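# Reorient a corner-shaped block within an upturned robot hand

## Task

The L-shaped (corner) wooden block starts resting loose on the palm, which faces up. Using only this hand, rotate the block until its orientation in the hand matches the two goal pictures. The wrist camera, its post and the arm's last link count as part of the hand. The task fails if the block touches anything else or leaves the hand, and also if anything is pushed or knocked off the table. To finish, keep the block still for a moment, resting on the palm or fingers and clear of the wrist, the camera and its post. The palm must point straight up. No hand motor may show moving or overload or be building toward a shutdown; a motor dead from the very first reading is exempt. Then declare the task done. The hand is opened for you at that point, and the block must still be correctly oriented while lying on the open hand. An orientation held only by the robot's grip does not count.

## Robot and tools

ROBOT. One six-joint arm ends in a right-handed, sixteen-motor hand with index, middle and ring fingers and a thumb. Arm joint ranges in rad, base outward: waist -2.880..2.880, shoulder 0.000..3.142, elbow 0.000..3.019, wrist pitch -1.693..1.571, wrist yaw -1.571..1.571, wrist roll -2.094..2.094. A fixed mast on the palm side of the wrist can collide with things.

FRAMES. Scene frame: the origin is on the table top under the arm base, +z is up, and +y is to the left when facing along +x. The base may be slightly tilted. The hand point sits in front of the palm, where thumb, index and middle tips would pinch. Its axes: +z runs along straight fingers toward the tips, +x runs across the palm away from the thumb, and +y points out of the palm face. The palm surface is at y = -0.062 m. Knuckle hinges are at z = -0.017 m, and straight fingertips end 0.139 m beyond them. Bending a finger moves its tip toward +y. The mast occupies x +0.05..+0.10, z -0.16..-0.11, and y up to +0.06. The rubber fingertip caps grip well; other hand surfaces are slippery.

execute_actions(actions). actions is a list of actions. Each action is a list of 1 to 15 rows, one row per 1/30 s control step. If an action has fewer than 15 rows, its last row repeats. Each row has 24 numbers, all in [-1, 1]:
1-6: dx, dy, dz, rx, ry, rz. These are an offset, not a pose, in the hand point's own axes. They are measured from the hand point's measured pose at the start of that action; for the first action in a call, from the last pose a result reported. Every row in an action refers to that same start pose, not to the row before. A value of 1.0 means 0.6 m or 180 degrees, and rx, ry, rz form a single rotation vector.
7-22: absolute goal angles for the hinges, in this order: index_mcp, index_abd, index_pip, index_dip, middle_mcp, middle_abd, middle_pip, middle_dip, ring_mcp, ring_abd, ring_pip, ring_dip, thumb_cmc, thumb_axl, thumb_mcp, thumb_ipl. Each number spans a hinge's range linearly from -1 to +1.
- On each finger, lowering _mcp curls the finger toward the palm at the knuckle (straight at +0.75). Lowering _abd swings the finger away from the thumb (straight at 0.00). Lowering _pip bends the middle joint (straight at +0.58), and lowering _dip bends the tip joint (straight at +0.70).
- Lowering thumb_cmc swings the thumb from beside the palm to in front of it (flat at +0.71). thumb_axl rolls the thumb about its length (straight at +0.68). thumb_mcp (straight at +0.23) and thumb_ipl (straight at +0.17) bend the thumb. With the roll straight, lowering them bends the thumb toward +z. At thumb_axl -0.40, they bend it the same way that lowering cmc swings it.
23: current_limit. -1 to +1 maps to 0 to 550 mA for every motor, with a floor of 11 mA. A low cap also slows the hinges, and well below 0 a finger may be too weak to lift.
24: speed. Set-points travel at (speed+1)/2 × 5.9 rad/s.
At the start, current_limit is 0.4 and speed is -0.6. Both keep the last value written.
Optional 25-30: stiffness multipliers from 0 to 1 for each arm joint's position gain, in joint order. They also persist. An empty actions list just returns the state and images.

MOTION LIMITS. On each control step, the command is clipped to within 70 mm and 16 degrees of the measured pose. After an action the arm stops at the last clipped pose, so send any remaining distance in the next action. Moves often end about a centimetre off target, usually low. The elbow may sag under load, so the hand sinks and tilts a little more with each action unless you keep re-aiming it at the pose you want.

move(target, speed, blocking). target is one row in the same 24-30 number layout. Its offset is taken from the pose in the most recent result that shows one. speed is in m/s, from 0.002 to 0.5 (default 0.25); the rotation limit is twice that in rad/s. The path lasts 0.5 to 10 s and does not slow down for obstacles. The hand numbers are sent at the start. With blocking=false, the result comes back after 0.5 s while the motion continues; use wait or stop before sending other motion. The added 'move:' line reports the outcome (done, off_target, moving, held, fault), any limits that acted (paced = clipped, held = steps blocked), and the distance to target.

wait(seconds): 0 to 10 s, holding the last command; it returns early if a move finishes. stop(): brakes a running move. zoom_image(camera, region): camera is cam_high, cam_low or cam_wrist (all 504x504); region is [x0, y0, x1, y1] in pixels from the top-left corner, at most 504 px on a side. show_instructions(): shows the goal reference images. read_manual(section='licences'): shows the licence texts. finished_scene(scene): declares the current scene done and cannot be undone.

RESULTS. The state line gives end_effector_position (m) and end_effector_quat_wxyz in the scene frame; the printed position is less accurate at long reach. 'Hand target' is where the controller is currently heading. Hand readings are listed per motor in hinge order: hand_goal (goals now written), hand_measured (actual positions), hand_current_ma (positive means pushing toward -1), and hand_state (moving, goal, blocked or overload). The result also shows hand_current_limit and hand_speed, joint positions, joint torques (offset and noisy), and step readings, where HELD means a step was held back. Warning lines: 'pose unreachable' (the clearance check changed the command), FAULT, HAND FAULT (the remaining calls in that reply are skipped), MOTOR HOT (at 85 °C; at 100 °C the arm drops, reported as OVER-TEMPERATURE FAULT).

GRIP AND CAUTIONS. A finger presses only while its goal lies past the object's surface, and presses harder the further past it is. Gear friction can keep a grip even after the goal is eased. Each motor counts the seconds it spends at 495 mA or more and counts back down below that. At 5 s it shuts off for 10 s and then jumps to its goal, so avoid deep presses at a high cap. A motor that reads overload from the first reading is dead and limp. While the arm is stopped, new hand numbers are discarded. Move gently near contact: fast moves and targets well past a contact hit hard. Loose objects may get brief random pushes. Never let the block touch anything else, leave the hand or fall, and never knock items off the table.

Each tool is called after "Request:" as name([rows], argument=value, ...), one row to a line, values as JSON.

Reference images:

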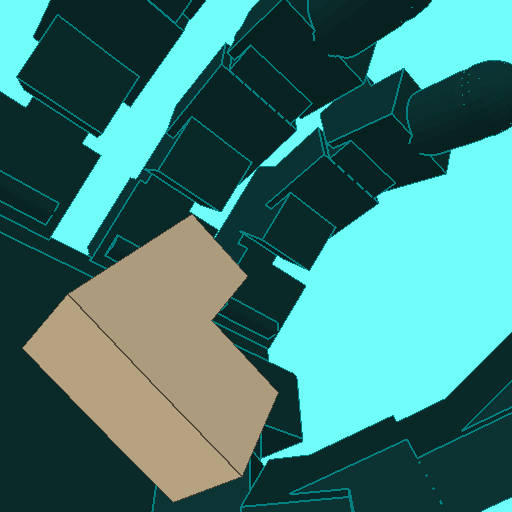

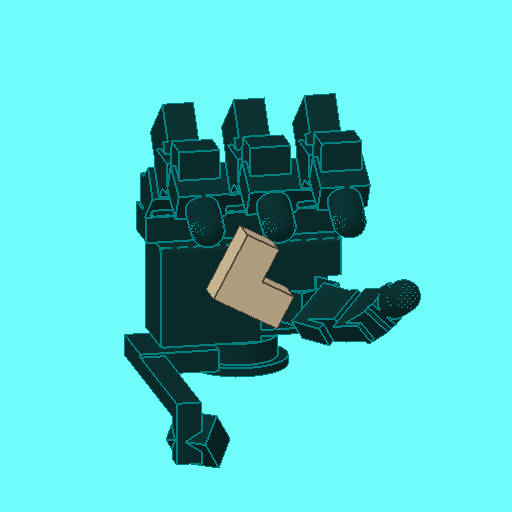

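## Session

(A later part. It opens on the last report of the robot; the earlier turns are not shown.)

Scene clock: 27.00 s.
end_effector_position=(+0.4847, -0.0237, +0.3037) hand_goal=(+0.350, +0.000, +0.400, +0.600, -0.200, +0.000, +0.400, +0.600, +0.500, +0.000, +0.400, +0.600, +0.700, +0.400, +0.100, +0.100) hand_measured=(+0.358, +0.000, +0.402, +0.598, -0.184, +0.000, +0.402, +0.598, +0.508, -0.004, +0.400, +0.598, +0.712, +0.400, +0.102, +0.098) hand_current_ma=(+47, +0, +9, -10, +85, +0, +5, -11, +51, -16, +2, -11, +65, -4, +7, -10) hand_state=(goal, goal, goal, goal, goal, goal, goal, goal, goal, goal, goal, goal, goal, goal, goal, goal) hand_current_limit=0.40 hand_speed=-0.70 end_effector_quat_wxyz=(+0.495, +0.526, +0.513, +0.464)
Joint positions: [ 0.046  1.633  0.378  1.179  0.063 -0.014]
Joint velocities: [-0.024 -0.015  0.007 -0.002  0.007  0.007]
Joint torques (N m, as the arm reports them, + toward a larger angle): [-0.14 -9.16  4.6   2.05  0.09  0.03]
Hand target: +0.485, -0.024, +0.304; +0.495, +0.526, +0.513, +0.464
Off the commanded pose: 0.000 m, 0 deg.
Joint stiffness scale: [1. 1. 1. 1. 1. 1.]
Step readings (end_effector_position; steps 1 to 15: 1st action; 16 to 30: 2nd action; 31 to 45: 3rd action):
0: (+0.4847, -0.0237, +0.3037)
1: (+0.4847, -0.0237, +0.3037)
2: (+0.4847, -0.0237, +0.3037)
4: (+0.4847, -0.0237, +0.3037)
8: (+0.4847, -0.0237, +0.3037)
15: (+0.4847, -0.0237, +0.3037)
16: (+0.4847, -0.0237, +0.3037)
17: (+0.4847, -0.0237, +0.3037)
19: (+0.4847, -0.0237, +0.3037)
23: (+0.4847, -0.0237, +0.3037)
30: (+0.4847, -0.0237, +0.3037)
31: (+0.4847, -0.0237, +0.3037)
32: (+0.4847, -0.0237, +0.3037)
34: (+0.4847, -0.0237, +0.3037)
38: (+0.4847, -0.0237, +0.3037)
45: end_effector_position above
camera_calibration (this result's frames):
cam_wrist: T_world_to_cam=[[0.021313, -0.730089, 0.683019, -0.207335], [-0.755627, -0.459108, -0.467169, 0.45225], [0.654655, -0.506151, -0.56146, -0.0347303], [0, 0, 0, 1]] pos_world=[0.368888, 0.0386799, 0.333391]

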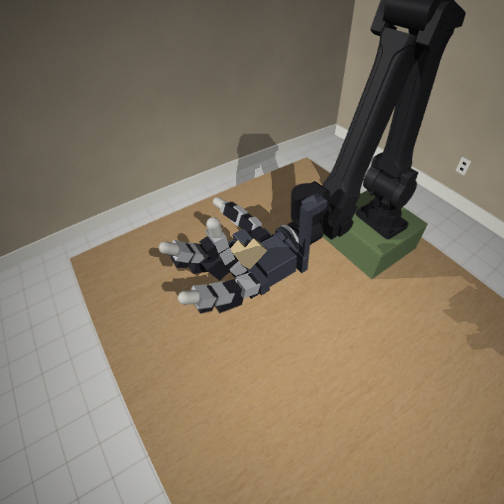

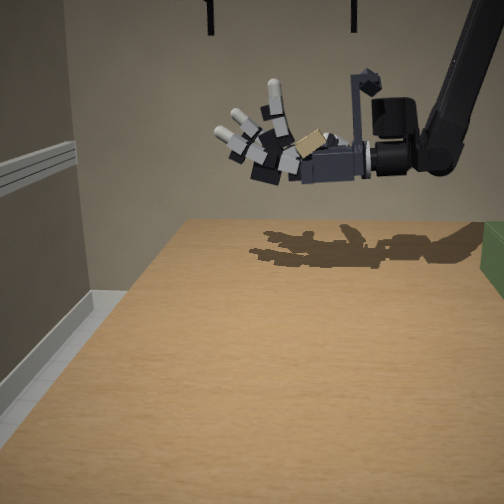

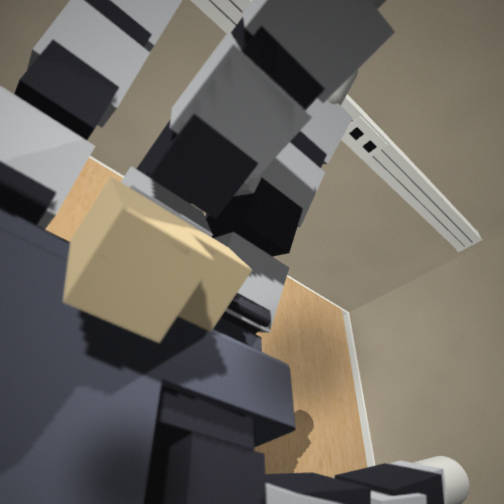

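Request:
execute_actions([
  [[0,0,0,0,0,0, 0.5,0,0.4,0.6, 0.25,0,0.0,0.1, 0.5,0,0.4,0.6, 0.7,0.4,0.1,0.1,0.4,-0.2]],
  [[0,0,0,0,0,0, 0.5,0,0.4,0.6, 0.2,0,-0.445,-0.32, 0.5,0,0.4,0.6, 0.7,0.4,0.1,0.1,0.4,-0.3]],
  [[0,0,0,0,0,0, 0.5,0,0.4,0.6, -0.05,0,-0.445,-0.32, 0.5,0,0.4,0.6, 0.7,0.4,0.1,0.1,0.4,-0.75]],
  [[0,0,0,0,0,0, 0.5,0,0.4,0.6, -0.05,0,-0.445,-0.32, 0.5,0,0.4,0.6, 0.7,0.4,0.1,0.1,0.4,-0.75]],
])

Request:
zoom_image(camera="cam_low", region=[200, 60, 420, 200])

Scene clock: 29.67 s.
end_effector_position=(+0.4847, -0.0237, +0.3037) hand_goal=(+0.500, +0.000, +0.400, +0.600, -0.050, +0.000, -0.444, -0.320, +0.500, +0.000, +0.400, +0.600, +0.700, +0.400, +0.100, +0.100) hand_measured=(+0.508, +0.000, +0.402, +0.598, -0.038, +0.000, -0.442, -0.318, +0.508, -0.004, +0.400, +0.598, +0.712, +0.400, +0.102, +0.098) hand_current_ma=(+52, +0, +10, -10, +64, +0, +5, +11, +52, -16, +2, -11, +65, -4, +7, -10) hand_state=(goal, goal, goal, goal, goal, goal, goal, goal, goal, goal, goal, goal, goal, goal, goal, goal) hand_current_limit=0.40 hand_speed=-0.75 end_effector_quat_wxyz=(+0.495, +0.526, +0.513, +0.464)
Joint positions: [ 0.046  1.633  0.378  1.179  0.063 -0.014]
Joint velocities: [-0.015 -0.015 -0.007  0.012 -0.051  0.066]
Joint torques (N m, as the arm reports them, + toward a larger angle): [-0.09 -9.04  4.65  2.04  0.09  0.04]
Hand target: +0.485, -0.024, +0.304; +0.495, +0.526, +0.513, +0.464
Off the commanded pose: 0.000 m, 0 deg.
Joint stiffness scale: [1. 1. 1. 1. 1. 1.]
Step readings (end_effector_position; steps 1 to 15: 1st action; 16 to 30: 2nd action; 31 to 45: 3rd action; 46 to 60: 4th action):
0: (+0.4847, -0.0237, +0.3037)
1: (+0.4847, -0.0237, +0.3037)
2: (+0.4847, -0.0237, +0.3037)
4: (+0.4847, -0.0237, +0.3037)
8: (+0.4847, -0.0237, +0.3037)
15: (+0.4847, -0.0237, +0.3037)
16: (+0.4847, -0.0237, +0.3037)
17: (+0.4847, -0.0237, +0.3037)
19: (+0.4847, -0.0237, +0.3037)
23: (+0.4847, -0.0237, +0.3037)
30: (+0.4847, -0.0237, +0.3037)
31: (+0.4847, -0.0237, +0.3037)
32: (+0.4847, -0.0237, +0.3037)
34: (+0.4847, -0.0237, +0.3037)
38: (+0.4847, -0.0237, +0.3037)
45: (+0.4847, -0.0237, +0.3037)
46: (+0.4847, -0.0237, +0.3037)
47: (+0.4847, -0.0237, +0.3037)
49: (+0.4847, -0.0237, +0.3037)
53: (+0.4847, -0.0237, +0.3037)
60: end_effector_position above
camera_calibration (this result's frames):
cam_wrist: T_world_to_cam=[[0.021313, -0.730089, 0.683019, -0.207335], [-0.755627, -0.459108, -0.467169, 0.45225], [0.654655, -0.506151, -0.56146, -0.0347303], [0, 0, 0, 1]] pos_world=[0.368888, 0.0386799, 0.333391]

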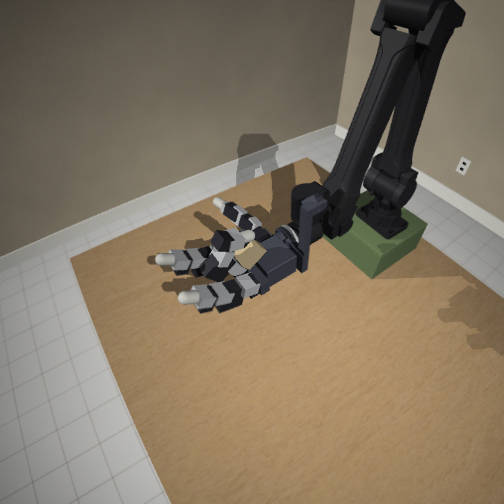

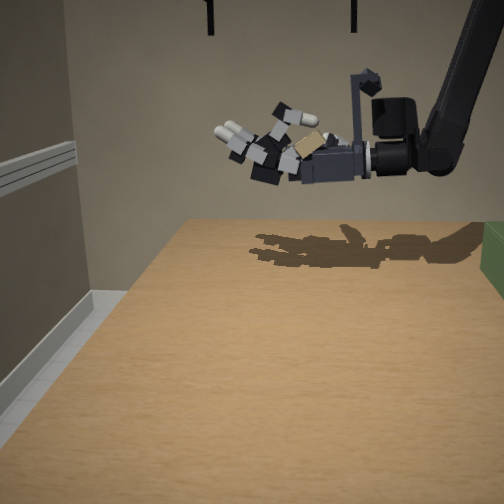

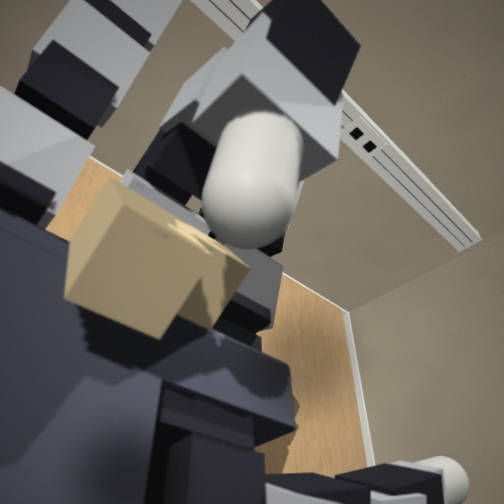

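Region (200, 60, 420, 200) of cam_low's 504x504 image, scaled by 2.291, with more detail than that image has; it fills the top 321 rows of this view, and the rest is white.

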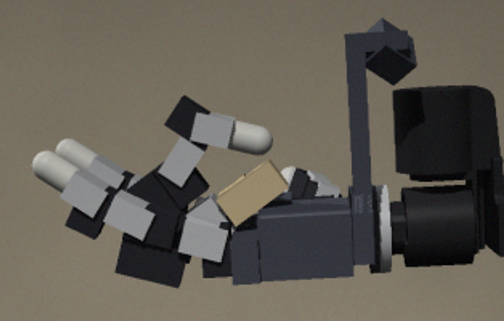

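Request:
execute_actions([
  [[0,0,0,0,0,0, 0.5,0,0.4,0.6, -0.22,0,-0.445,-0.32, 0.5,0,0.4,0.6, 0.7,0.4,0.1,0.1,0.4,-0.75]],
  [[0,0,0,0,0,0, 0.5,0,0.4,0.6, -0.22,0,-0.445,-0.32, 0.5,0,0.4,0.6, 0.7,0.4,0.1,0.1,0.4,-0.75]],
])

Request:
zoom_image(camera="cam_low", region=[200, 60, 420, 200])

Request:
zoom_image(camera="cam_high", region=[140, 140, 330, 300])

Scene clock: 31.23 s.
end_effector_position=(+0.4847, -0.0237, +0.3037) hand_goal=(+0.500, +0.000, +0.400, +0.600, -0.220, +0.000, -0.444, -0.320, +0.500, +0.000, +0.400, +0.600, +0.700, +0.400, +0.100, +0.100) hand_measured=(+0.508, +0.000, +0.402, +0.598, -0.194, +0.000, -0.426, -0.308, +0.508, -0.004, +0.400, +0.598, +0.712, +0.400, +0.102, +0.098) hand_current_ma=(+52, +0, +10, -10, +140, +0, +90, +57, +52, -16, +2, -11, +65, -4, +7, -10) hand_state=(goal, goal, goal, goal, blocked, goal, goal, goal, goal, goal, goal, goal, goal, goal, goal, goal) hand_current_limit=0.40 hand_speed=-0.75 end_effector_quat_wxyz=(+0.495, +0.526, +0.513, +0.464)
Joint positions: [ 0.046  1.633  0.378  1.179  0.063 -0.014]
Joint velocities: [-0.005 -0.015  0.002 -0.007  0.007  0.066]
Joint torques (N m, as the arm reports them, + toward a larger angle): [-0.34 -9.27  4.57  2.07  0.09  0.05]
Hand target: +0.485, -0.024, +0.304; +0.495, +0.526, +0.513, +0.464
Off the commanded pose: 0.000 m, 0 deg.
Joint stiffness scale: [1. 1. 1. 1. 1. 1.]
Step readings (end_effector_position; steps 1 to 15: 1st action; 16 to 30: 2nd action):
0: (+0.4847, -0.0237, +0.3037)
1: (+0.4847, -0.0237, +0.3037)
2: (+0.4847, -0.0237, +0.3037)
4: (+0.4847, -0.0237, +0.3037)
8: (+0.4847, -0.0237, +0.3037)
15: (+0.4847, -0.0237, +0.3037)
16: (+0.4847, -0.0237, +0.3037)
17: (+0.4847, -0.0237, +0.3037)
19: (+0.4847, -0.0237, +0.3037)
23: (+0.4847, -0.0237, +0.3037)
30: end_effector_position above
camera_calibration (this result's frames):
cam_wrist: T_world_to_cam=[[0.021313, -0.730089, 0.683019, -0.207335], [-0.755627, -0.459108, -0.467169, 0.45225], [0.654655, -0.506151, -0.56146, -0.0347303], [0, 0, 0, 1]] pos_world=[0.368888, 0.0386799, 0.333391]

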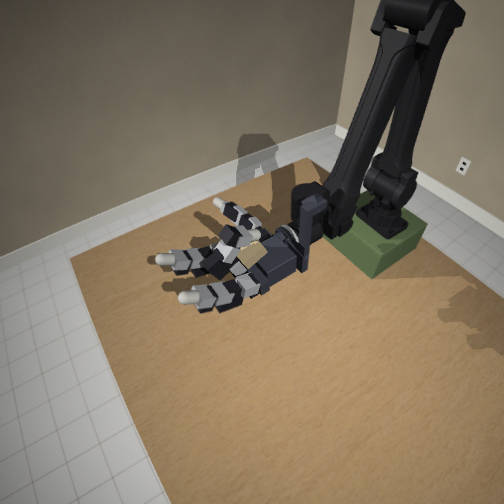

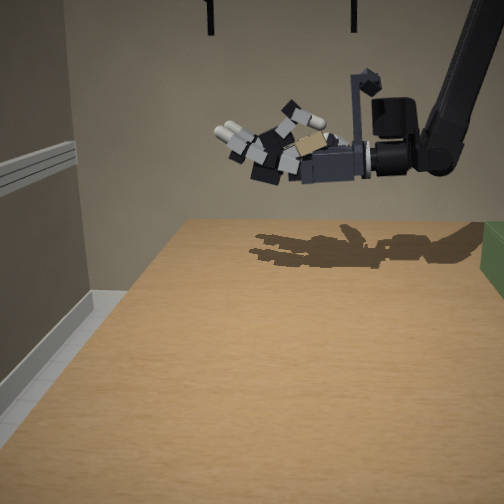

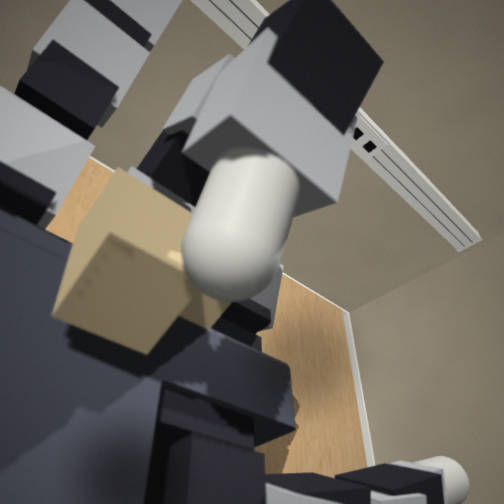

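Region (200, 60, 420, 200) of cam_low's 504x504 image, scaled by 2.291, with more detail than that image has; it fills the top 321 rows of this view, and the rest is white.

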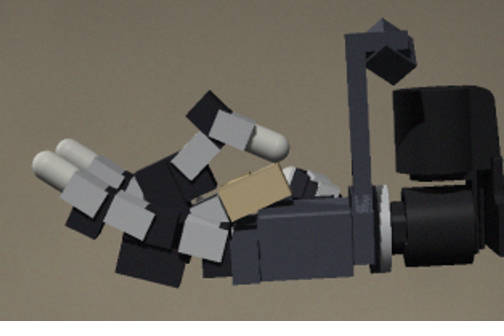

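Region (140, 140, 330, 300) of cam_high's 504x504 image, scaled by 2.653, with more detail than that image has; it fills the top 424 rows of this view, and the rest is white.

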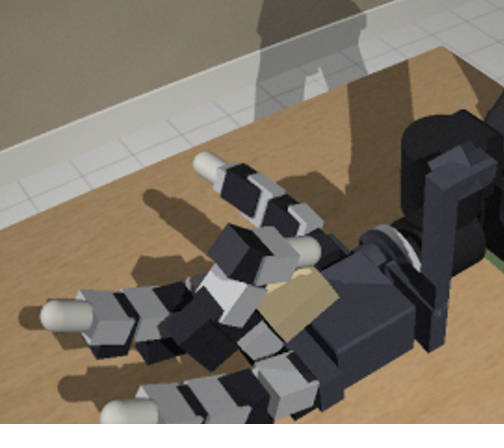

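Request:
execute_actions([
  [[0,0,0,0,0,0, 0.5,0,0.4,0.6, -0.36,0,-0.47,-0.32, 0.5,0,0.4,0.6, 0.7,0.4,0.1,0.1,0.4,-0.75]],
  [[0,0,0,0,0,0, 0.5,0,0.4,0.6, -0.36,0,-0.47,-0.32, 0.5,0,0.4,0.6, 0.7,0.4,0.1,0.1,0.4,-0.75]],
])

Request:
zoom_image(camera="cam_low", region=[200, 60, 420, 200])

Request:
zoom_image(camera="cam_high", region=[140, 140, 330, 300])

Scene clock: 32.77 s.
end_effector_position=(+0.4847, -0.0237, +0.3037) hand_goal=(+0.500, +0.000, +0.400, +0.600, -0.360, +0.000, -0.470, -0.320, +0.500, +0.000, +0.400, +0.600, +0.700, +0.400, +0.100, +0.100) hand_measured=(+0.510, +0.000, +0.402, +0.598, -0.300, +0.000, -0.426, -0.292, +0.508, -0.004, +0.400, +0.598, +0.712, +0.400, +0.102, +0.098) hand_current_ma=(+52, +0, +10, -10, +327, +0, +218, +140, +53, -16, +2, -11, +65, -4, +7, -10) hand_state=(goal, goal, goal, goal, blocked, goal, blocked, blocked, goal, goal, goal, goal, goal, goal, goal, goal) hand_current_limit=0.40 hand_speed=-0.75 end_effector_quat_wxyz=(+0.495, +0.526, +0.513, +0.464)
Joint positions: [ 0.046  1.633  0.378  1.179  0.063 -0.014]
Joint velocities: [-0.015 -0.005 -0.007  0.002  0.007 -0.022]
Joint torques (N m, as the arm reports them, + toward a larger angle): [ 0.03 -9.14  4.57  2.05  0.09  0.07]
Hand target: +0.485, -0.024, +0.304; +0.495, +0.526, +0.513, +0.464
Off the commanded pose: 0.000 m, 0 deg.
Joint stiffness scale: [1. 1. 1. 1. 1. 1.]
Step readings (end_effector_position; steps 1 to 15: 1st action; 16 to 30: 2nd action):
0: (+0.4847, -0.0237, +0.3037)
1: (+0.4847, -0.0237, +0.3037)
2: (+0.4847, -0.0237, +0.3037)
4: (+0.4847, -0.0237, +0.3037)
8: (+0.4847, -0.0237, +0.3037)
15: (+0.4847, -0.0237, +0.3037)
16: (+0.4847, -0.0237, +0.3037)
17: (+0.4847, -0.0237, +0.3037)
19: (+0.4847, -0.0237, +0.3037)
23: (+0.4847, -0.0237, +0.3037)
30: end_effector_position above
camera_calibration (this result's frames):
cam_wrist: T_world_to_cam=[[0.021313, -0.730089, 0.683019, -0.207335], [-0.755627, -0.459108, -0.467169, 0.45225], [0.654655, -0.506151, -0.56146, -0.0347303], [0, 0, 0, 1]] pos_world=[0.368888, 0.0386799, 0.333391]

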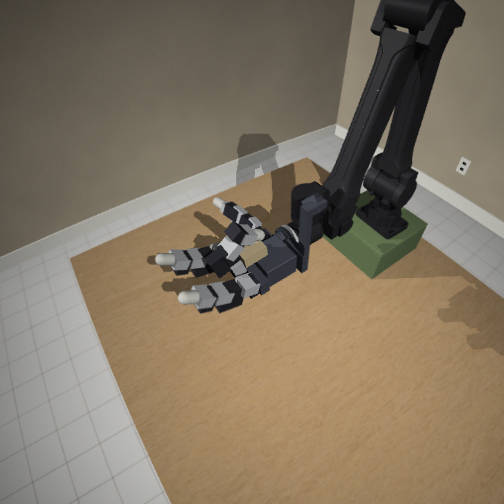

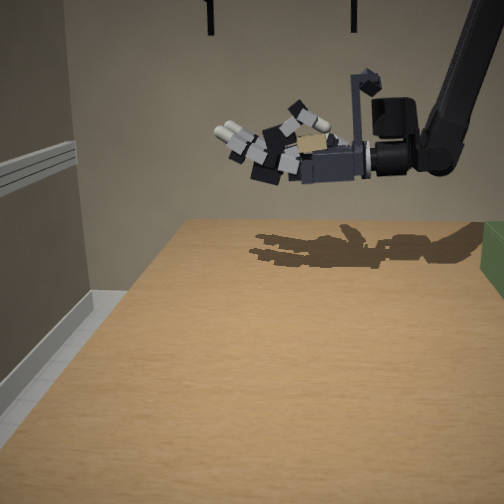

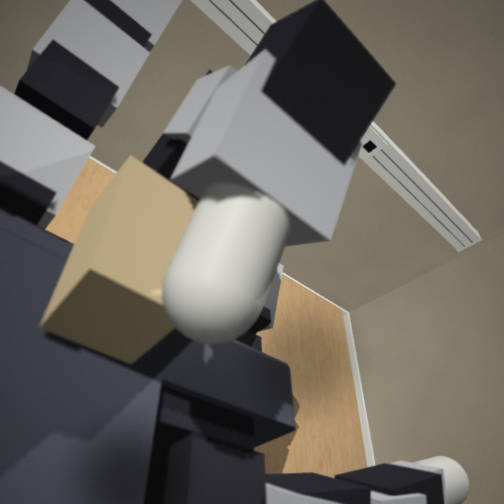

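Region (200, 60, 420, 200) of cam_low's 504x504 image, scaled by 2.291, with more detail than that image has; it fills the top 321 rows of this view, and the rest is white.

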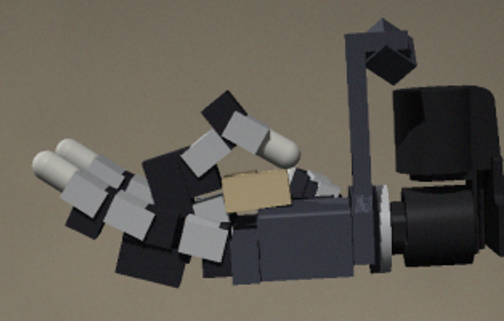

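Region (140, 140, 330, 300) of cam_high's 504x504 image, scaled by 2.653, with more detail than that image has; it fills the top 424 rows of this view, and the rest is white.

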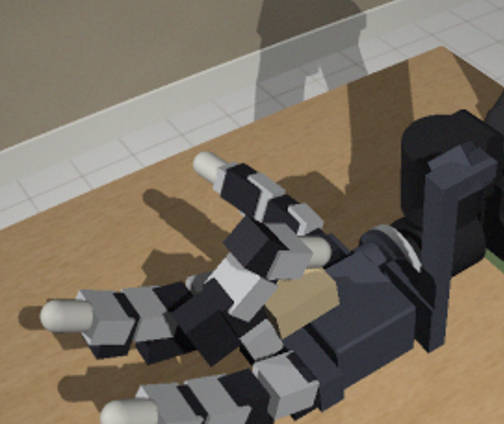

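Request:
execute_actions([
  [[0,0,0,0,0,0, 0.6,-0.2,-0.5,-0.3, -0.32,0,-0.44,-0.3, 0.5,0,0.4,0.6, 0.7,0.4,0.1,0.1,0.4,-0.3]],
  [[0,0,0,0,0,0, 0.6,-0.2,-0.85,-0.6, -0.32,0,-0.44,-0.3, 0.5,0,0.4,0.6, 0.7,0.4,0.1,0.1,0.4,-0.3]],
  [[0,0,0,0,0,0, 0.45,-0.2,-0.87,-0.6, -0.32,0,-0.44,-0.3, 0.5,0,0.4,0.6, 0.7,0.4,0.1,0.1,0.4,-0.5]],
])

Request:
zoom_image(camera="cam_high", region=[140, 140, 330, 300])

Scene clock: 35.97 s.
end_effector_position=(+0.4847, -0.0237, +0.3037) hand_goal=(+0.450, -0.200, -0.870, -0.600, -0.320, +0.000, -0.440, -0.300, +0.500, +0.000, +0.400, +0.600, +0.700, +0.400, +0.100, +0.100) hand_measured=(+0.466, -0.198, -0.868, -0.598, -0.300, +0.000, -0.420, -0.288, +0.508, -0.004, +0.400, +0.598, +0.712, +0.400, +0.102, +0.098) hand_current_ma=(+96, +13, +7, +11, +109, +0, +98, +62, +53, -16, +2, -11, +65, -4, +7, -10) hand_state=(goal, goal, goal, goal, blocked, goal, goal, goal, goal, goal, goal, goal, goal, goal, goal, goal) hand_current_limit=0.40 hand_speed=-0.50 end_effector_quat_wxyz=(+0.495, +0.526, +0.513, +0.464)
Joint positions: [ 0.046  1.633  0.378  1.179  0.063 -0.014]
Joint velocities: [-0.005 -0.005 -0.012 -0.007  0.037 -0.11 ]
Joint torques (N m, as the arm reports them, + toward a larger angle): [-0.38 -9.42  4.56  2.07  0.1   0.04]
Hand target: +0.485, -0.024, +0.304; +0.495, +0.526, +0.513, +0.464
Off the commanded pose: 0.000 m, 0 deg.
Joint stiffness scale: [1. 1. 1. 1. 1. 1.]
Step readings (end_effector_position; steps 1 to 15: 1st action; 16 to 30: 2nd action; 31 to 45: 3rd action):
0: (+0.4847, -0.0237, +0.3037)
1: (+0.4847, -0.0237, +0.3037)
2: (+0.4847, -0.0237, +0.3037)
4: (+0.4847, -0.0237, +0.3037)
8: (+0.4847, -0.0237, +0.3037)
15: (+0.4847, -0.0237, +0.3037)
16: (+0.4847, -0.0237, +0.3037)
17: (+0.4847, -0.0237, +0.3037)
19: (+0.4847, -0.0237, +0.3037)
23: (+0.4847, -0.0237, +0.3037)
30: (+0.4847, -0.0237, +0.3037)
31: (+0.4847, -0.0237, +0.3037)
32: (+0.4847, -0.0237, +0.3037)
34: (+0.4847, -0.0237, +0.3037)
38: (+0.4847, -0.0237, +0.3037)
45: end_effector_position above
camera_calibration (this result's frames):
cam_wrist: T_world_to_cam=[[0.021313, -0.730089, 0.683019, -0.207335], [-0.755627, -0.459108, -0.467169, 0.45225], [0.654655, -0.506151, -0.56146, -0.0347303], [0, 0, 0, 1]] pos_world=[0.368888, 0.0386799, 0.333391]

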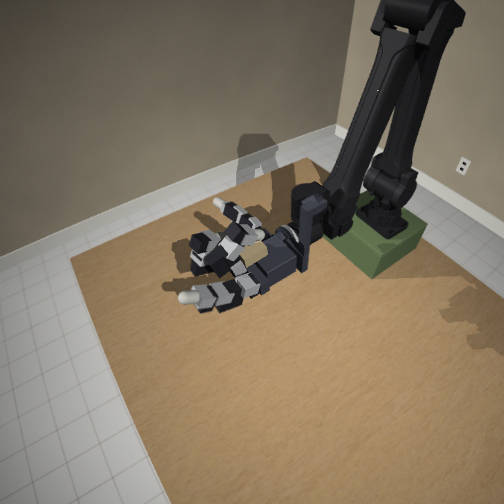

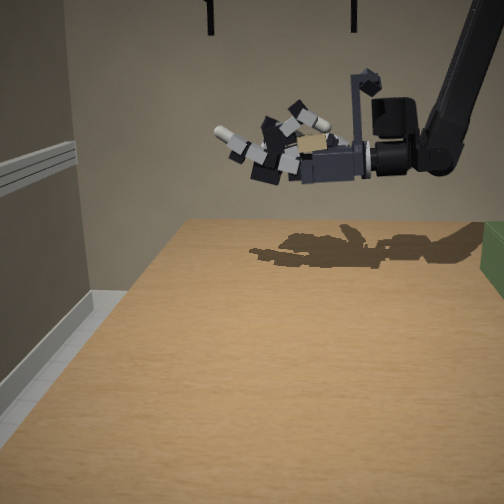

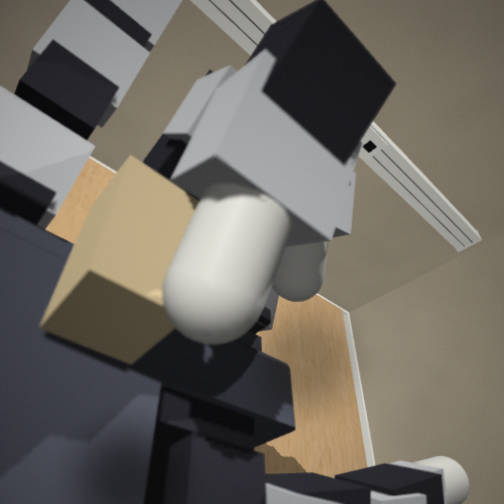

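Region (140, 140, 330, 300) of cam_high's 504x504 image, scaled by 2.653, with more detail than that image has; it fills the top 424 rows of this view, and the rest is white.

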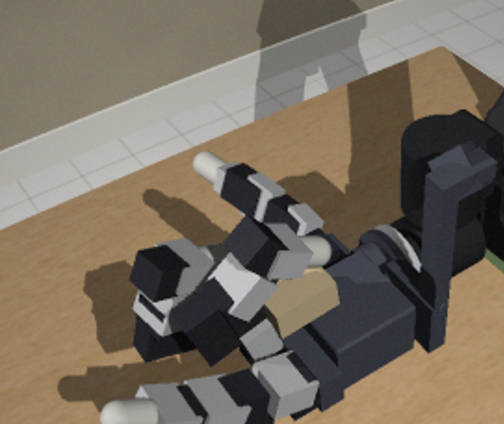

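Request:
execute_actions([
  [[0,0,0,0,0,0, 0.45,-0.2,-0.87,-0.6, -0.39,0,-0.40,-0.24, 0.5,0,0.4,0.6, 0.7,0.4,0.1,0.1,0.4,-0.8]],
  [[0,0,0,0,0,0, 0.45,-0.2,-0.87,-0.6, -0.46,0,-0.37,-0.17, 0.5,0,0.4,0.6, 0.7,0.4,0.1,0.1,0.4,-0.8]],
  [[0,0,0,0,0,0, 0.45,-0.2,-0.87,-0.6, -0.46,0,-0.37,-0.17, 0.5,0,0.4,0.6, 0.7,0.4,0.1,0.1,0.4,-0.8]],
])

Request:
zoom_image(camera="cam_high", region=[140, 140, 330, 300])

Request:
zoom_image(camera="cam_low", region=[200, 60, 420, 200])

Scene clock: 38.27 s.
end_effector_position=(+0.4847, -0.0237, +0.3037) hand_goal=(+0.450, -0.200, -0.870, -0.600, -0.460, +0.000, -0.370, -0.170, +0.500, +0.000, +0.400, +0.600, +0.700, +0.400, +0.100, +0.100) hand_measured=(+0.466, -0.198, -0.868, -0.598, -0.440, +0.000, -0.368, -0.170, +0.508, -0.004, +0.400, +0.598, +0.712, +0.400, +0.102, +0.098) hand_current_ma=(+96, +13, +7, +11, +102, +0, +9, -5, +53, -16, +2, -11, +65, -4, +7, -10) hand_state=(goal, goal, goal, goal, goal, goal, goal, goal, goal, goal, goal, goal, goal, goal, goal, goal) hand_current_limit=0.40 hand_speed=-0.80 end_effector_quat_wxyz=(+0.495, +0.526, +0.513, +0.464)
Joint positions: [ 0.046  1.633  0.378  1.179  0.063 -0.014]
Joint velocities: [-0.015 -0.015 -0.007 -0.002 -0.007  0.066]
Joint torques (N m, as the arm reports them, + toward a larger angle): [ 0.03 -9.26  4.59  2.04  0.09  0.05]
Hand target: +0.485, -0.024, +0.304; +0.495, +0.526, +0.513, +0.464
Off the commanded pose: 0.000 m, 0 deg.
Joint stiffness scale: [1. 1. 1. 1. 1. 1.]
Step readings (end_effector_position; steps 1 to 15: 1st action; 16 to 30: 2nd action; 31 to 45: 3rd action):
0: (+0.4847, -0.0237, +0.3037)
1: (+0.4847, -0.0237, +0.3037)
2: (+0.4847, -0.0237, +0.3037)
4: (+0.4847, -0.0237, +0.3037)
8: (+0.4847, -0.0237, +0.3037)
15: (+0.4847, -0.0237, +0.3037)
16: (+0.4847, -0.0237, +0.3037)
17: (+0.4847, -0.0237, +0.3037)
19: (+0.4847, -0.0237, +0.3037)
23: (+0.4847, -0.0237, +0.3037)
30: (+0.4847, -0.0237, +0.3037)
31: (+0.4847, -0.0237, +0.3037)
32: (+0.4847, -0.0237, +0.3037)
34: (+0.4847, -0.0237, +0.3037)
38: (+0.4847, -0.0237, +0.3037)
45: end_effector_position above
camera_calibration (this result's frames):
cam_wrist: T_world_to_cam=[[0.021313, -0.730089, 0.683019, -0.207335], [-0.755627, -0.459108, -0.467169, 0.45225], [0.654655, -0.506151, -0.56146, -0.0347303], [0, 0, 0, 1]] pos_world=[0.368888, 0.0386799, 0.333391]

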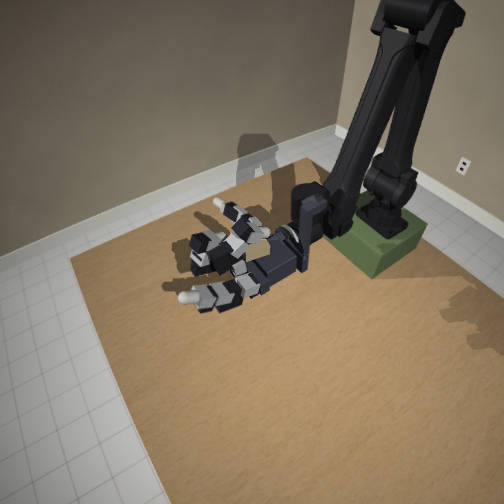

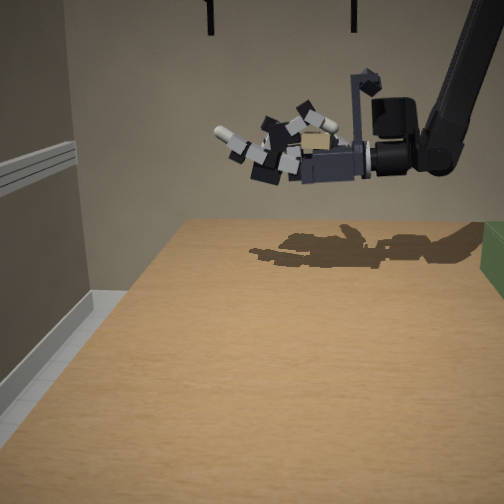

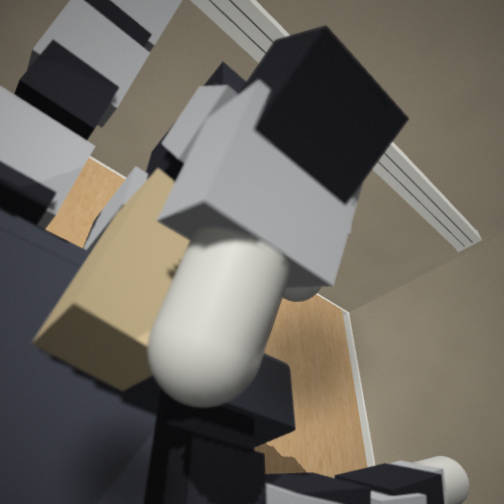

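Region (140, 140, 330, 300) of cam_high's 504x504 image, scaled by 2.653, with more detail than that image has; it fills the top 424 rows of this view, and the rest is white.

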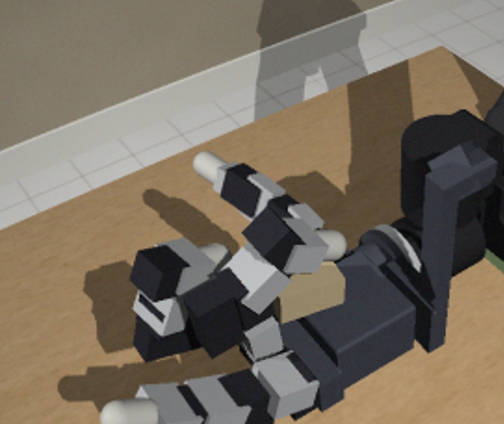

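Region (200, 60, 420, 200) of cam_low's 504x504 image, scaled by 2.291, with more detail than that image has; it fills the top 321 rows of this view, and the rest is white.

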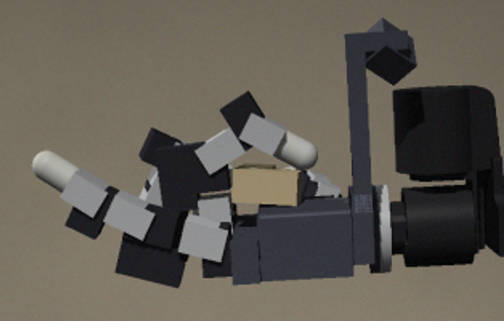

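Request:
execute_actions([
  [[0,0,0,0,0,0, 0.5,0,-0.5,-0.3, -0.46,0,0.1,0.2, 0.5,0,0.4,0.6, 0.7,0.4,0.1,0.1,0.4,-0.2]],
  [[0,0,0,0,0,0, 0.5,0,0.4,0.6, 0.5,0,0.4,0.6, 0.5,0,0.4,0.6, 0.7,0.4,0.1,0.1,0.4,0.0]],
])

Request:
zoom_image(camera="cam_high", region=[180, 180, 320, 300])

Scene clock: 39.63 s.
end_effector_position=(+0.4847, -0.0237, +0.3037) hand_goal=(+0.500, +0.000, +0.400, +0.600, +0.500, +0.000, +0.400, +0.600, +0.500, +0.000, +0.400, +0.600, +0.700, +0.400, +0.100, +0.100) hand_measured=(+0.508, -0.002, -0.052, +0.138, -0.014, +0.000, +0.398, +0.594, +0.510, -0.004, +0.400, +0.598, +0.712, +0.400, +0.102, +0.098) hand_current_ma=(+42, -14, -50, -55, -22, +0, -6, -2, +53, -16, +2, -11, +65, -4, +7, -10) hand_state=(goal, goal, moving, moving, moving, goal, goal, moving, goal, goal, goal, goal, goal, goal, goal, goal) hand_current_limit=0.40 hand_speed=0.00 end_effector_quat_wxyz=(+0.495, +0.526, +0.513, +0.464)
Joint positions: [ 0.046  1.633  0.378  1.179  0.063 -0.014]
Joint velocities: [-0.005 -0.005 -0.007  0.002 -0.007 -0.007]
Joint torques (N m, as the arm reports them, + toward a larger angle): [-0.07 -9.14  4.65  2.12  0.06  0.04]
Hand target: +0.485, -0.024, +0.304; +0.495, +0.526, +0.513, +0.464
Off the commanded pose: 0.000 m, 0 deg.
Joint stiffness scale: [1. 1. 1. 1. 1. 1.]
Step readings (end_effector_position; steps 1 to 15: 1st action; 16 to 30: 2nd action):
0: (+0.4847, -0.0237, +0.3037)
1: (+0.4847, -0.0237, +0.3037)
2: (+0.4847, -0.0237, +0.3037)
4: (+0.4847, -0.0237, +0.3037)
8: (+0.4847, -0.0237, +0.3037)
15: (+0.4847, -0.0237, +0.3037)
16: (+0.4847, -0.0237, +0.3037)
17: (+0.4847, -0.0237, +0.3037)
19: (+0.4847, -0.0237, +0.3037)
23: (+0.4847, -0.0237, +0.3037)
30: end_effector_position above
camera_calibration (this result's frames):
cam_wrist: T_world_to_cam=[[0.021313, -0.730089, 0.683019, -0.207335], [-0.755627, -0.459108, -0.467169, 0.45225], [0.654655, -0.506151, -0.56146, -0.0347303], [0, 0, 0, 1]] pos_world=[0.368888, 0.0386799, 0.333391]

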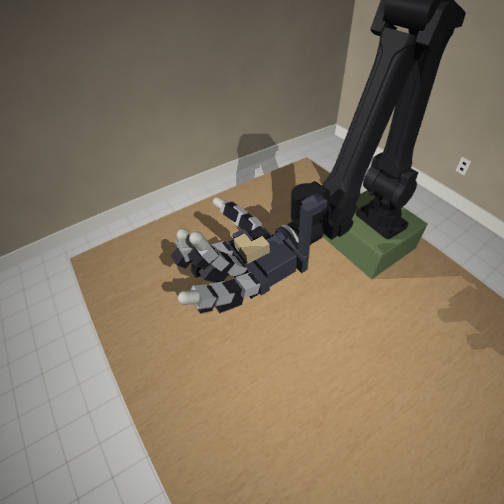

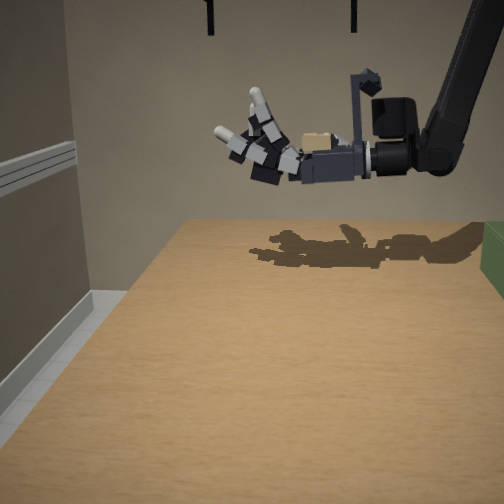

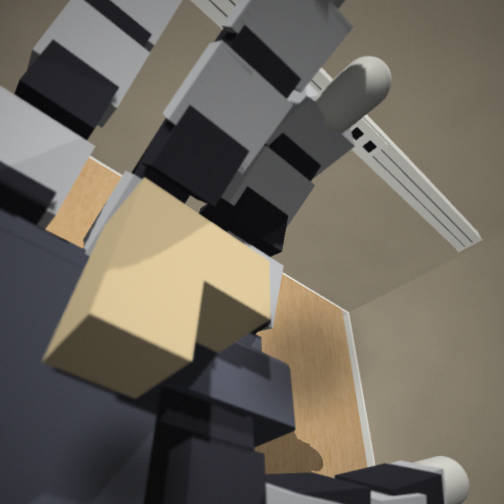

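Region (180, 180, 320, 300) of cam_high's 504x504 image, scaled by 3.600, with more detail than that image has; it fills the top 432 rows of this view, and the rest is white.

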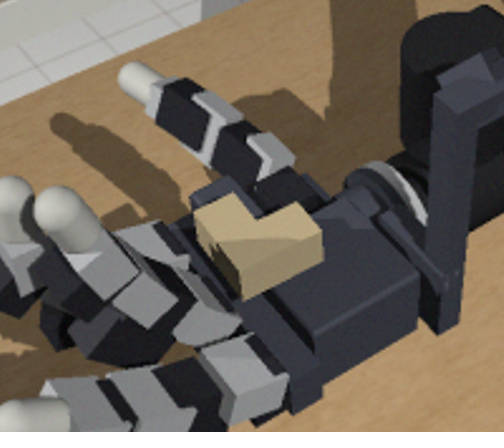

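Request:
execute_actions([
  [[0,0,0,0,0,0, 0.6,-0.3,-0.87,-0.6, 0.5,0,0.4,0.6, 0.3,0.2,-0.74,-0.46, 0.7,0.4,0.1,0.1,0.4,0.0]],
  [[0,0,0,0,0,0, 0.36,-0.3,-0.87,-0.6, 0.5,0,0.4,0.6, -0.05,0.2,-0.74,-0.46, 0.7,0.4,0.1,0.1,0.4,-0.5]],
  [[0,0,0,0,0,0, 0.36,0,-0.87,-0.6, 0.5,0,0.4,0.6, -0.05,-0.2,-0.74,-0.46, 0.7,0.4,0.1,0.1,0.4,-0.6]],
])

Request:
zoom_image(camera="cam_high", region=[180, 180, 320, 300])

Scene clock: 42.47 s.
end_effector_position=(+0.4847, -0.0237, +0.3037) hand_goal=(+0.360, +0.000, -0.870, -0.600, +0.500, +0.000, +0.400, +0.600, -0.050, -0.200, -0.740, -0.460, +0.700, +0.400, +0.100, +0.100) hand_measured=(+0.376, -0.002, -0.868, -0.598, +0.510, -0.004, +0.400, +0.598, -0.040, -0.196, -0.740, -0.458, +0.712, +0.400, +0.102, +0.098) hand_current_ma=(+91, -14, +5, +11, +54, -16, +4, -11, +55, +8, +2, +12, +65, -4, +7, -10) hand_state=(goal, goal, goal, goal, goal, goal, goal, goal, goal, moving, goal, goal, goal, goal, goal, goal) hand_current_limit=0.40 hand_speed=-0.60 end_effector_quat_wxyz=(+0.495, +0.526, +0.513, +0.464)
Joint positions: [ 0.046  1.633  0.378  1.179  0.063 -0.014]
Joint velocities: [-0.015 -0.005 -0.017 -0.017 -0.007 -0.051]
Joint torques (N m, as the arm reports them, + toward a larger angle): [-0.44 -9.24  4.51  2.07  0.08  0.06]
Hand target: +0.485, -0.024, +0.304; +0.495, +0.526, +0.513, +0.464
Off the commanded pose: 0.000 m, 0 deg.
Joint stiffness scale: [1. 1. 1. 1. 1. 1.]
Step readings (end_effector_position; steps 1 to 15: 1st action; 16 to 30: 2nd action; 31 to 45: 3rd action):
0: (+0.4847, -0.0237, +0.3037)
1: (+0.4847, -0.0237, +0.3037)
2: (+0.4847, -0.0237, +0.3037)
4: (+0.4847, -0.0237, +0.3037)
8: (+0.4847, -0.0237, +0.3037)
15: (+0.4847, -0.0237, +0.3037)
16: (+0.4847, -0.0237, +0.3037)
17: (+0.4847, -0.0237, +0.3037)
19: (+0.4847, -0.0237, +0.3037)
23: (+0.4847, -0.0237, +0.3037)
30: (+0.4847, -0.0237, +0.3037)
31: (+0.4847, -0.0237, +0.3037)
32: (+0.4847, -0.0237, +0.3037)
34: (+0.4847, -0.0237, +0.3037)
38: (+0.4847, -0.0237, +0.3037)
45: end_effector_position above
camera_calibration (this result's frames):
cam_wrist: T_world_to_cam=[[0.021313, -0.730089, 0.683019, -0.207335], [-0.755627, -0.459108, -0.467169, 0.45225], [0.654655, -0.506151, -0.56146, -0.0347303], [0, 0, 0, 1]] pos_world=[0.368888, 0.0386799, 0.333391]

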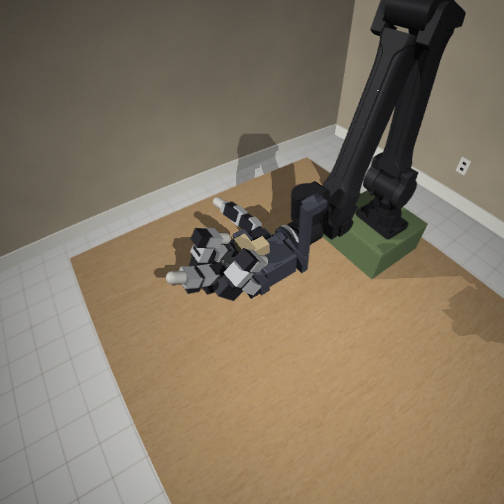

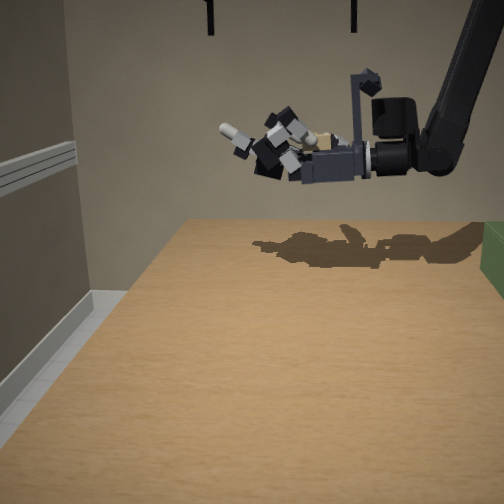

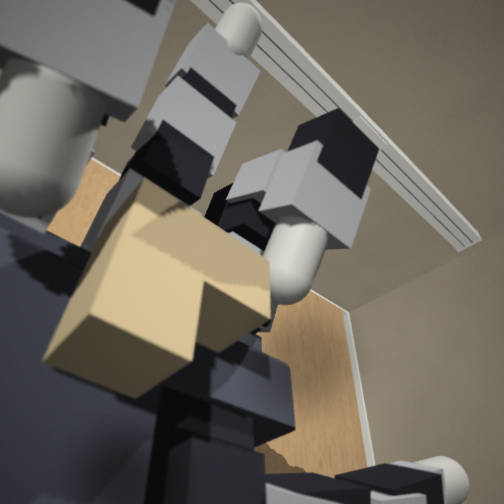

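Region (180, 180, 320, 300) of cam_high's 504x504 image, scaled by 3.600, with more detail than that image has; it fills the top 432 rows of this view, and the rest is white.

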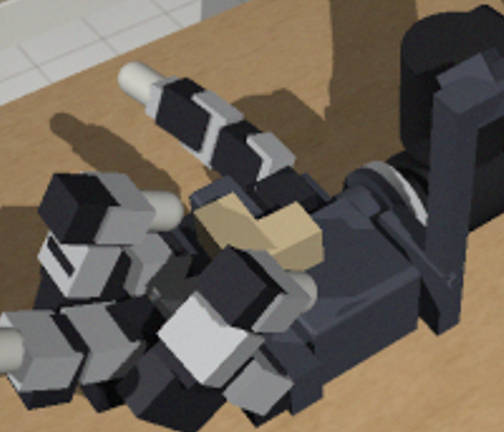

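Request:
execute_actions([
  [[0,0,0,0,0,0, 0.36,-0.2,-0.85,-0.6, 0.5,0,0.4,0.6, -0.05,-0.2,-0.74,-0.46, 0.7,0.4,0.1,0.1,0.4,-0.6]],
  [[0,0,0,0,0,0, 0.13,-0.2,-0.8,-0.58, 0.5,0,0.4,0.6, -0.05,-0.4,-0.74,-0.46, 0.7,0.4,0.1,0.1,0.4,-0.6]],
  [[0,0,0,0,0,0, 0.13,0.05,-0.8,-0.58, 0.5,0,0.4,0.6, -0.05,-0.55,-0.74,-0.46, 0.7,0.4,0.1,0.1,0.4,-0.7]],
])

Request:
zoom_image(camera="cam_high", region=[180, 180, 320, 300])

Scene clock: 44.40 s.
end_effector_position=(+0.4847, -0.0237, +0.3037) hand_goal=(+0.130, +0.050, -0.800, -0.580, +0.500, +0.000, +0.400, +0.600, -0.050, -0.550, -0.740, -0.460, +0.700, +0.400, +0.100, +0.100) hand_measured=(+0.142, +0.048, -0.806, -0.584, +0.510, -0.004, +0.400, +0.598, -0.040, -0.548, -0.740, -0.458, +0.712, +0.400, +0.102, +0.098) hand_current_ma=(+74, -13, -34, -19, +54, -16, +4, -11, +55, +12, +2, +12, +65, -4, +7, -10) hand_state=(goal, goal, goal, goal, goal, goal, goal, goal, goal, goal, goal, goal, goal, goal, goal, goal) hand_current_limit=0.40 hand_speed=-0.70 end_effector_quat_wxyz=(+0.495, +0.526, +0.513, +0.464)
Joint positions: [ 0.046  1.633  0.378  1.179  0.063 -0.014]
Joint velocities: [-0.005 -0.005 -0.007  0.017  0.037 -0.022]
Joint torques (N m, as the arm reports them, + toward a larger angle): [ 0.14 -9.05  4.6   2.03  0.1   0.05]
Hand target: +0.485, -0.024, +0.304; +0.495, +0.526, +0.513, +0.464
Off the commanded pose: 0.000 m, 0 deg.
Joint stiffness scale: [1. 1. 1. 1. 1. 1.]
Step readings (end_effector_position; steps 1 to 15: 1st action; 16 to 30: 2nd action; 31 to 45: 3rd action):
0: (+0.4847, -0.0237, +0.3037)
1: (+0.4847, -0.0237, +0.3037)
2: (+0.4847, -0.0237, +0.3037)
4: (+0.4847, -0.0237, +0.3037)
8: (+0.4847, -0.0237, +0.3037)
15: (+0.4847, -0.0237, +0.3037)
16: (+0.4847, -0.0237, +0.3037)
17: (+0.4847, -0.0237, +0.3037)
19: (+0.4847, -0.0237, +0.3037)
23: (+0.4847, -0.0237, +0.3037)
30: (+0.4847, -0.0237, +0.3037)
31: (+0.4847, -0.0237, +0.3037)
32: (+0.4847, -0.0237, +0.3037)
34: (+0.4847, -0.0237, +0.3037)
38: (+0.4847, -0.0237, +0.3037)
45: end_effector_position above
camera_calibration (this result's frames):
cam_wrist: T_world_to_cam=[[0.021313, -0.730089, 0.683019, -0.207335], [-0.755627, -0.459108, -0.467169, 0.45225], [0.654655, -0.506151, -0.56146, -0.0347303], [0, 0, 0, 1]] pos_world=[0.368888, 0.0386799, 0.333391]

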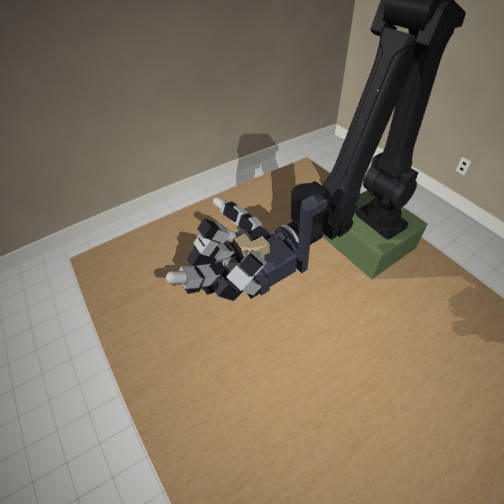

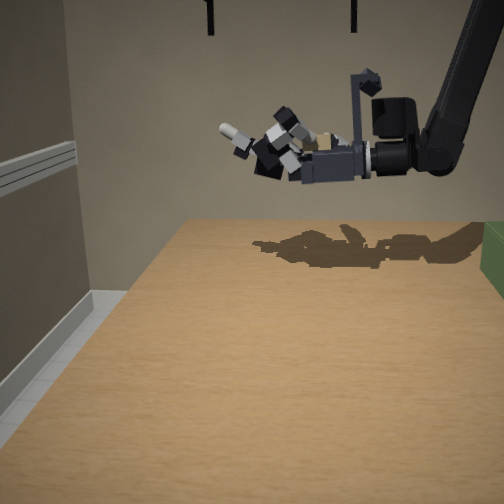

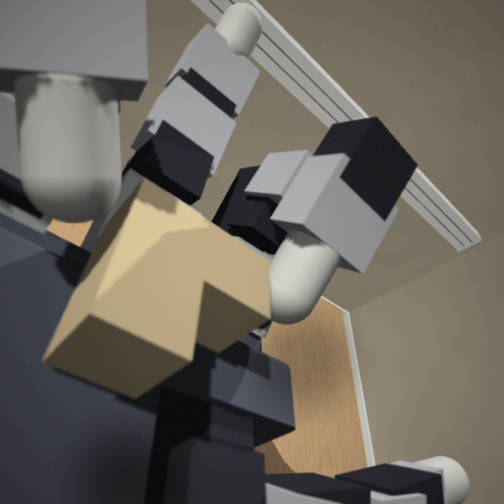

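Region (180, 180, 320, 300) of cam_high's 504x504 image, scaled by 3.600, with more detail than that image has; it fills the top 432 rows of this view, and the rest is white.

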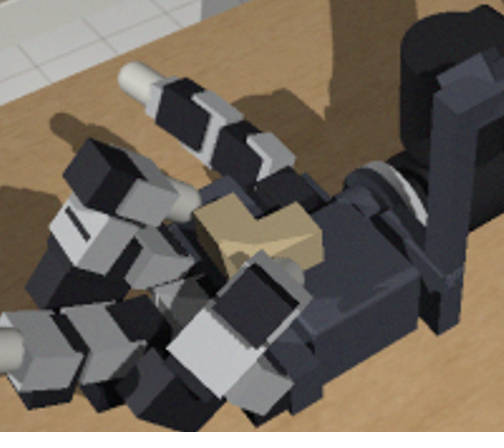

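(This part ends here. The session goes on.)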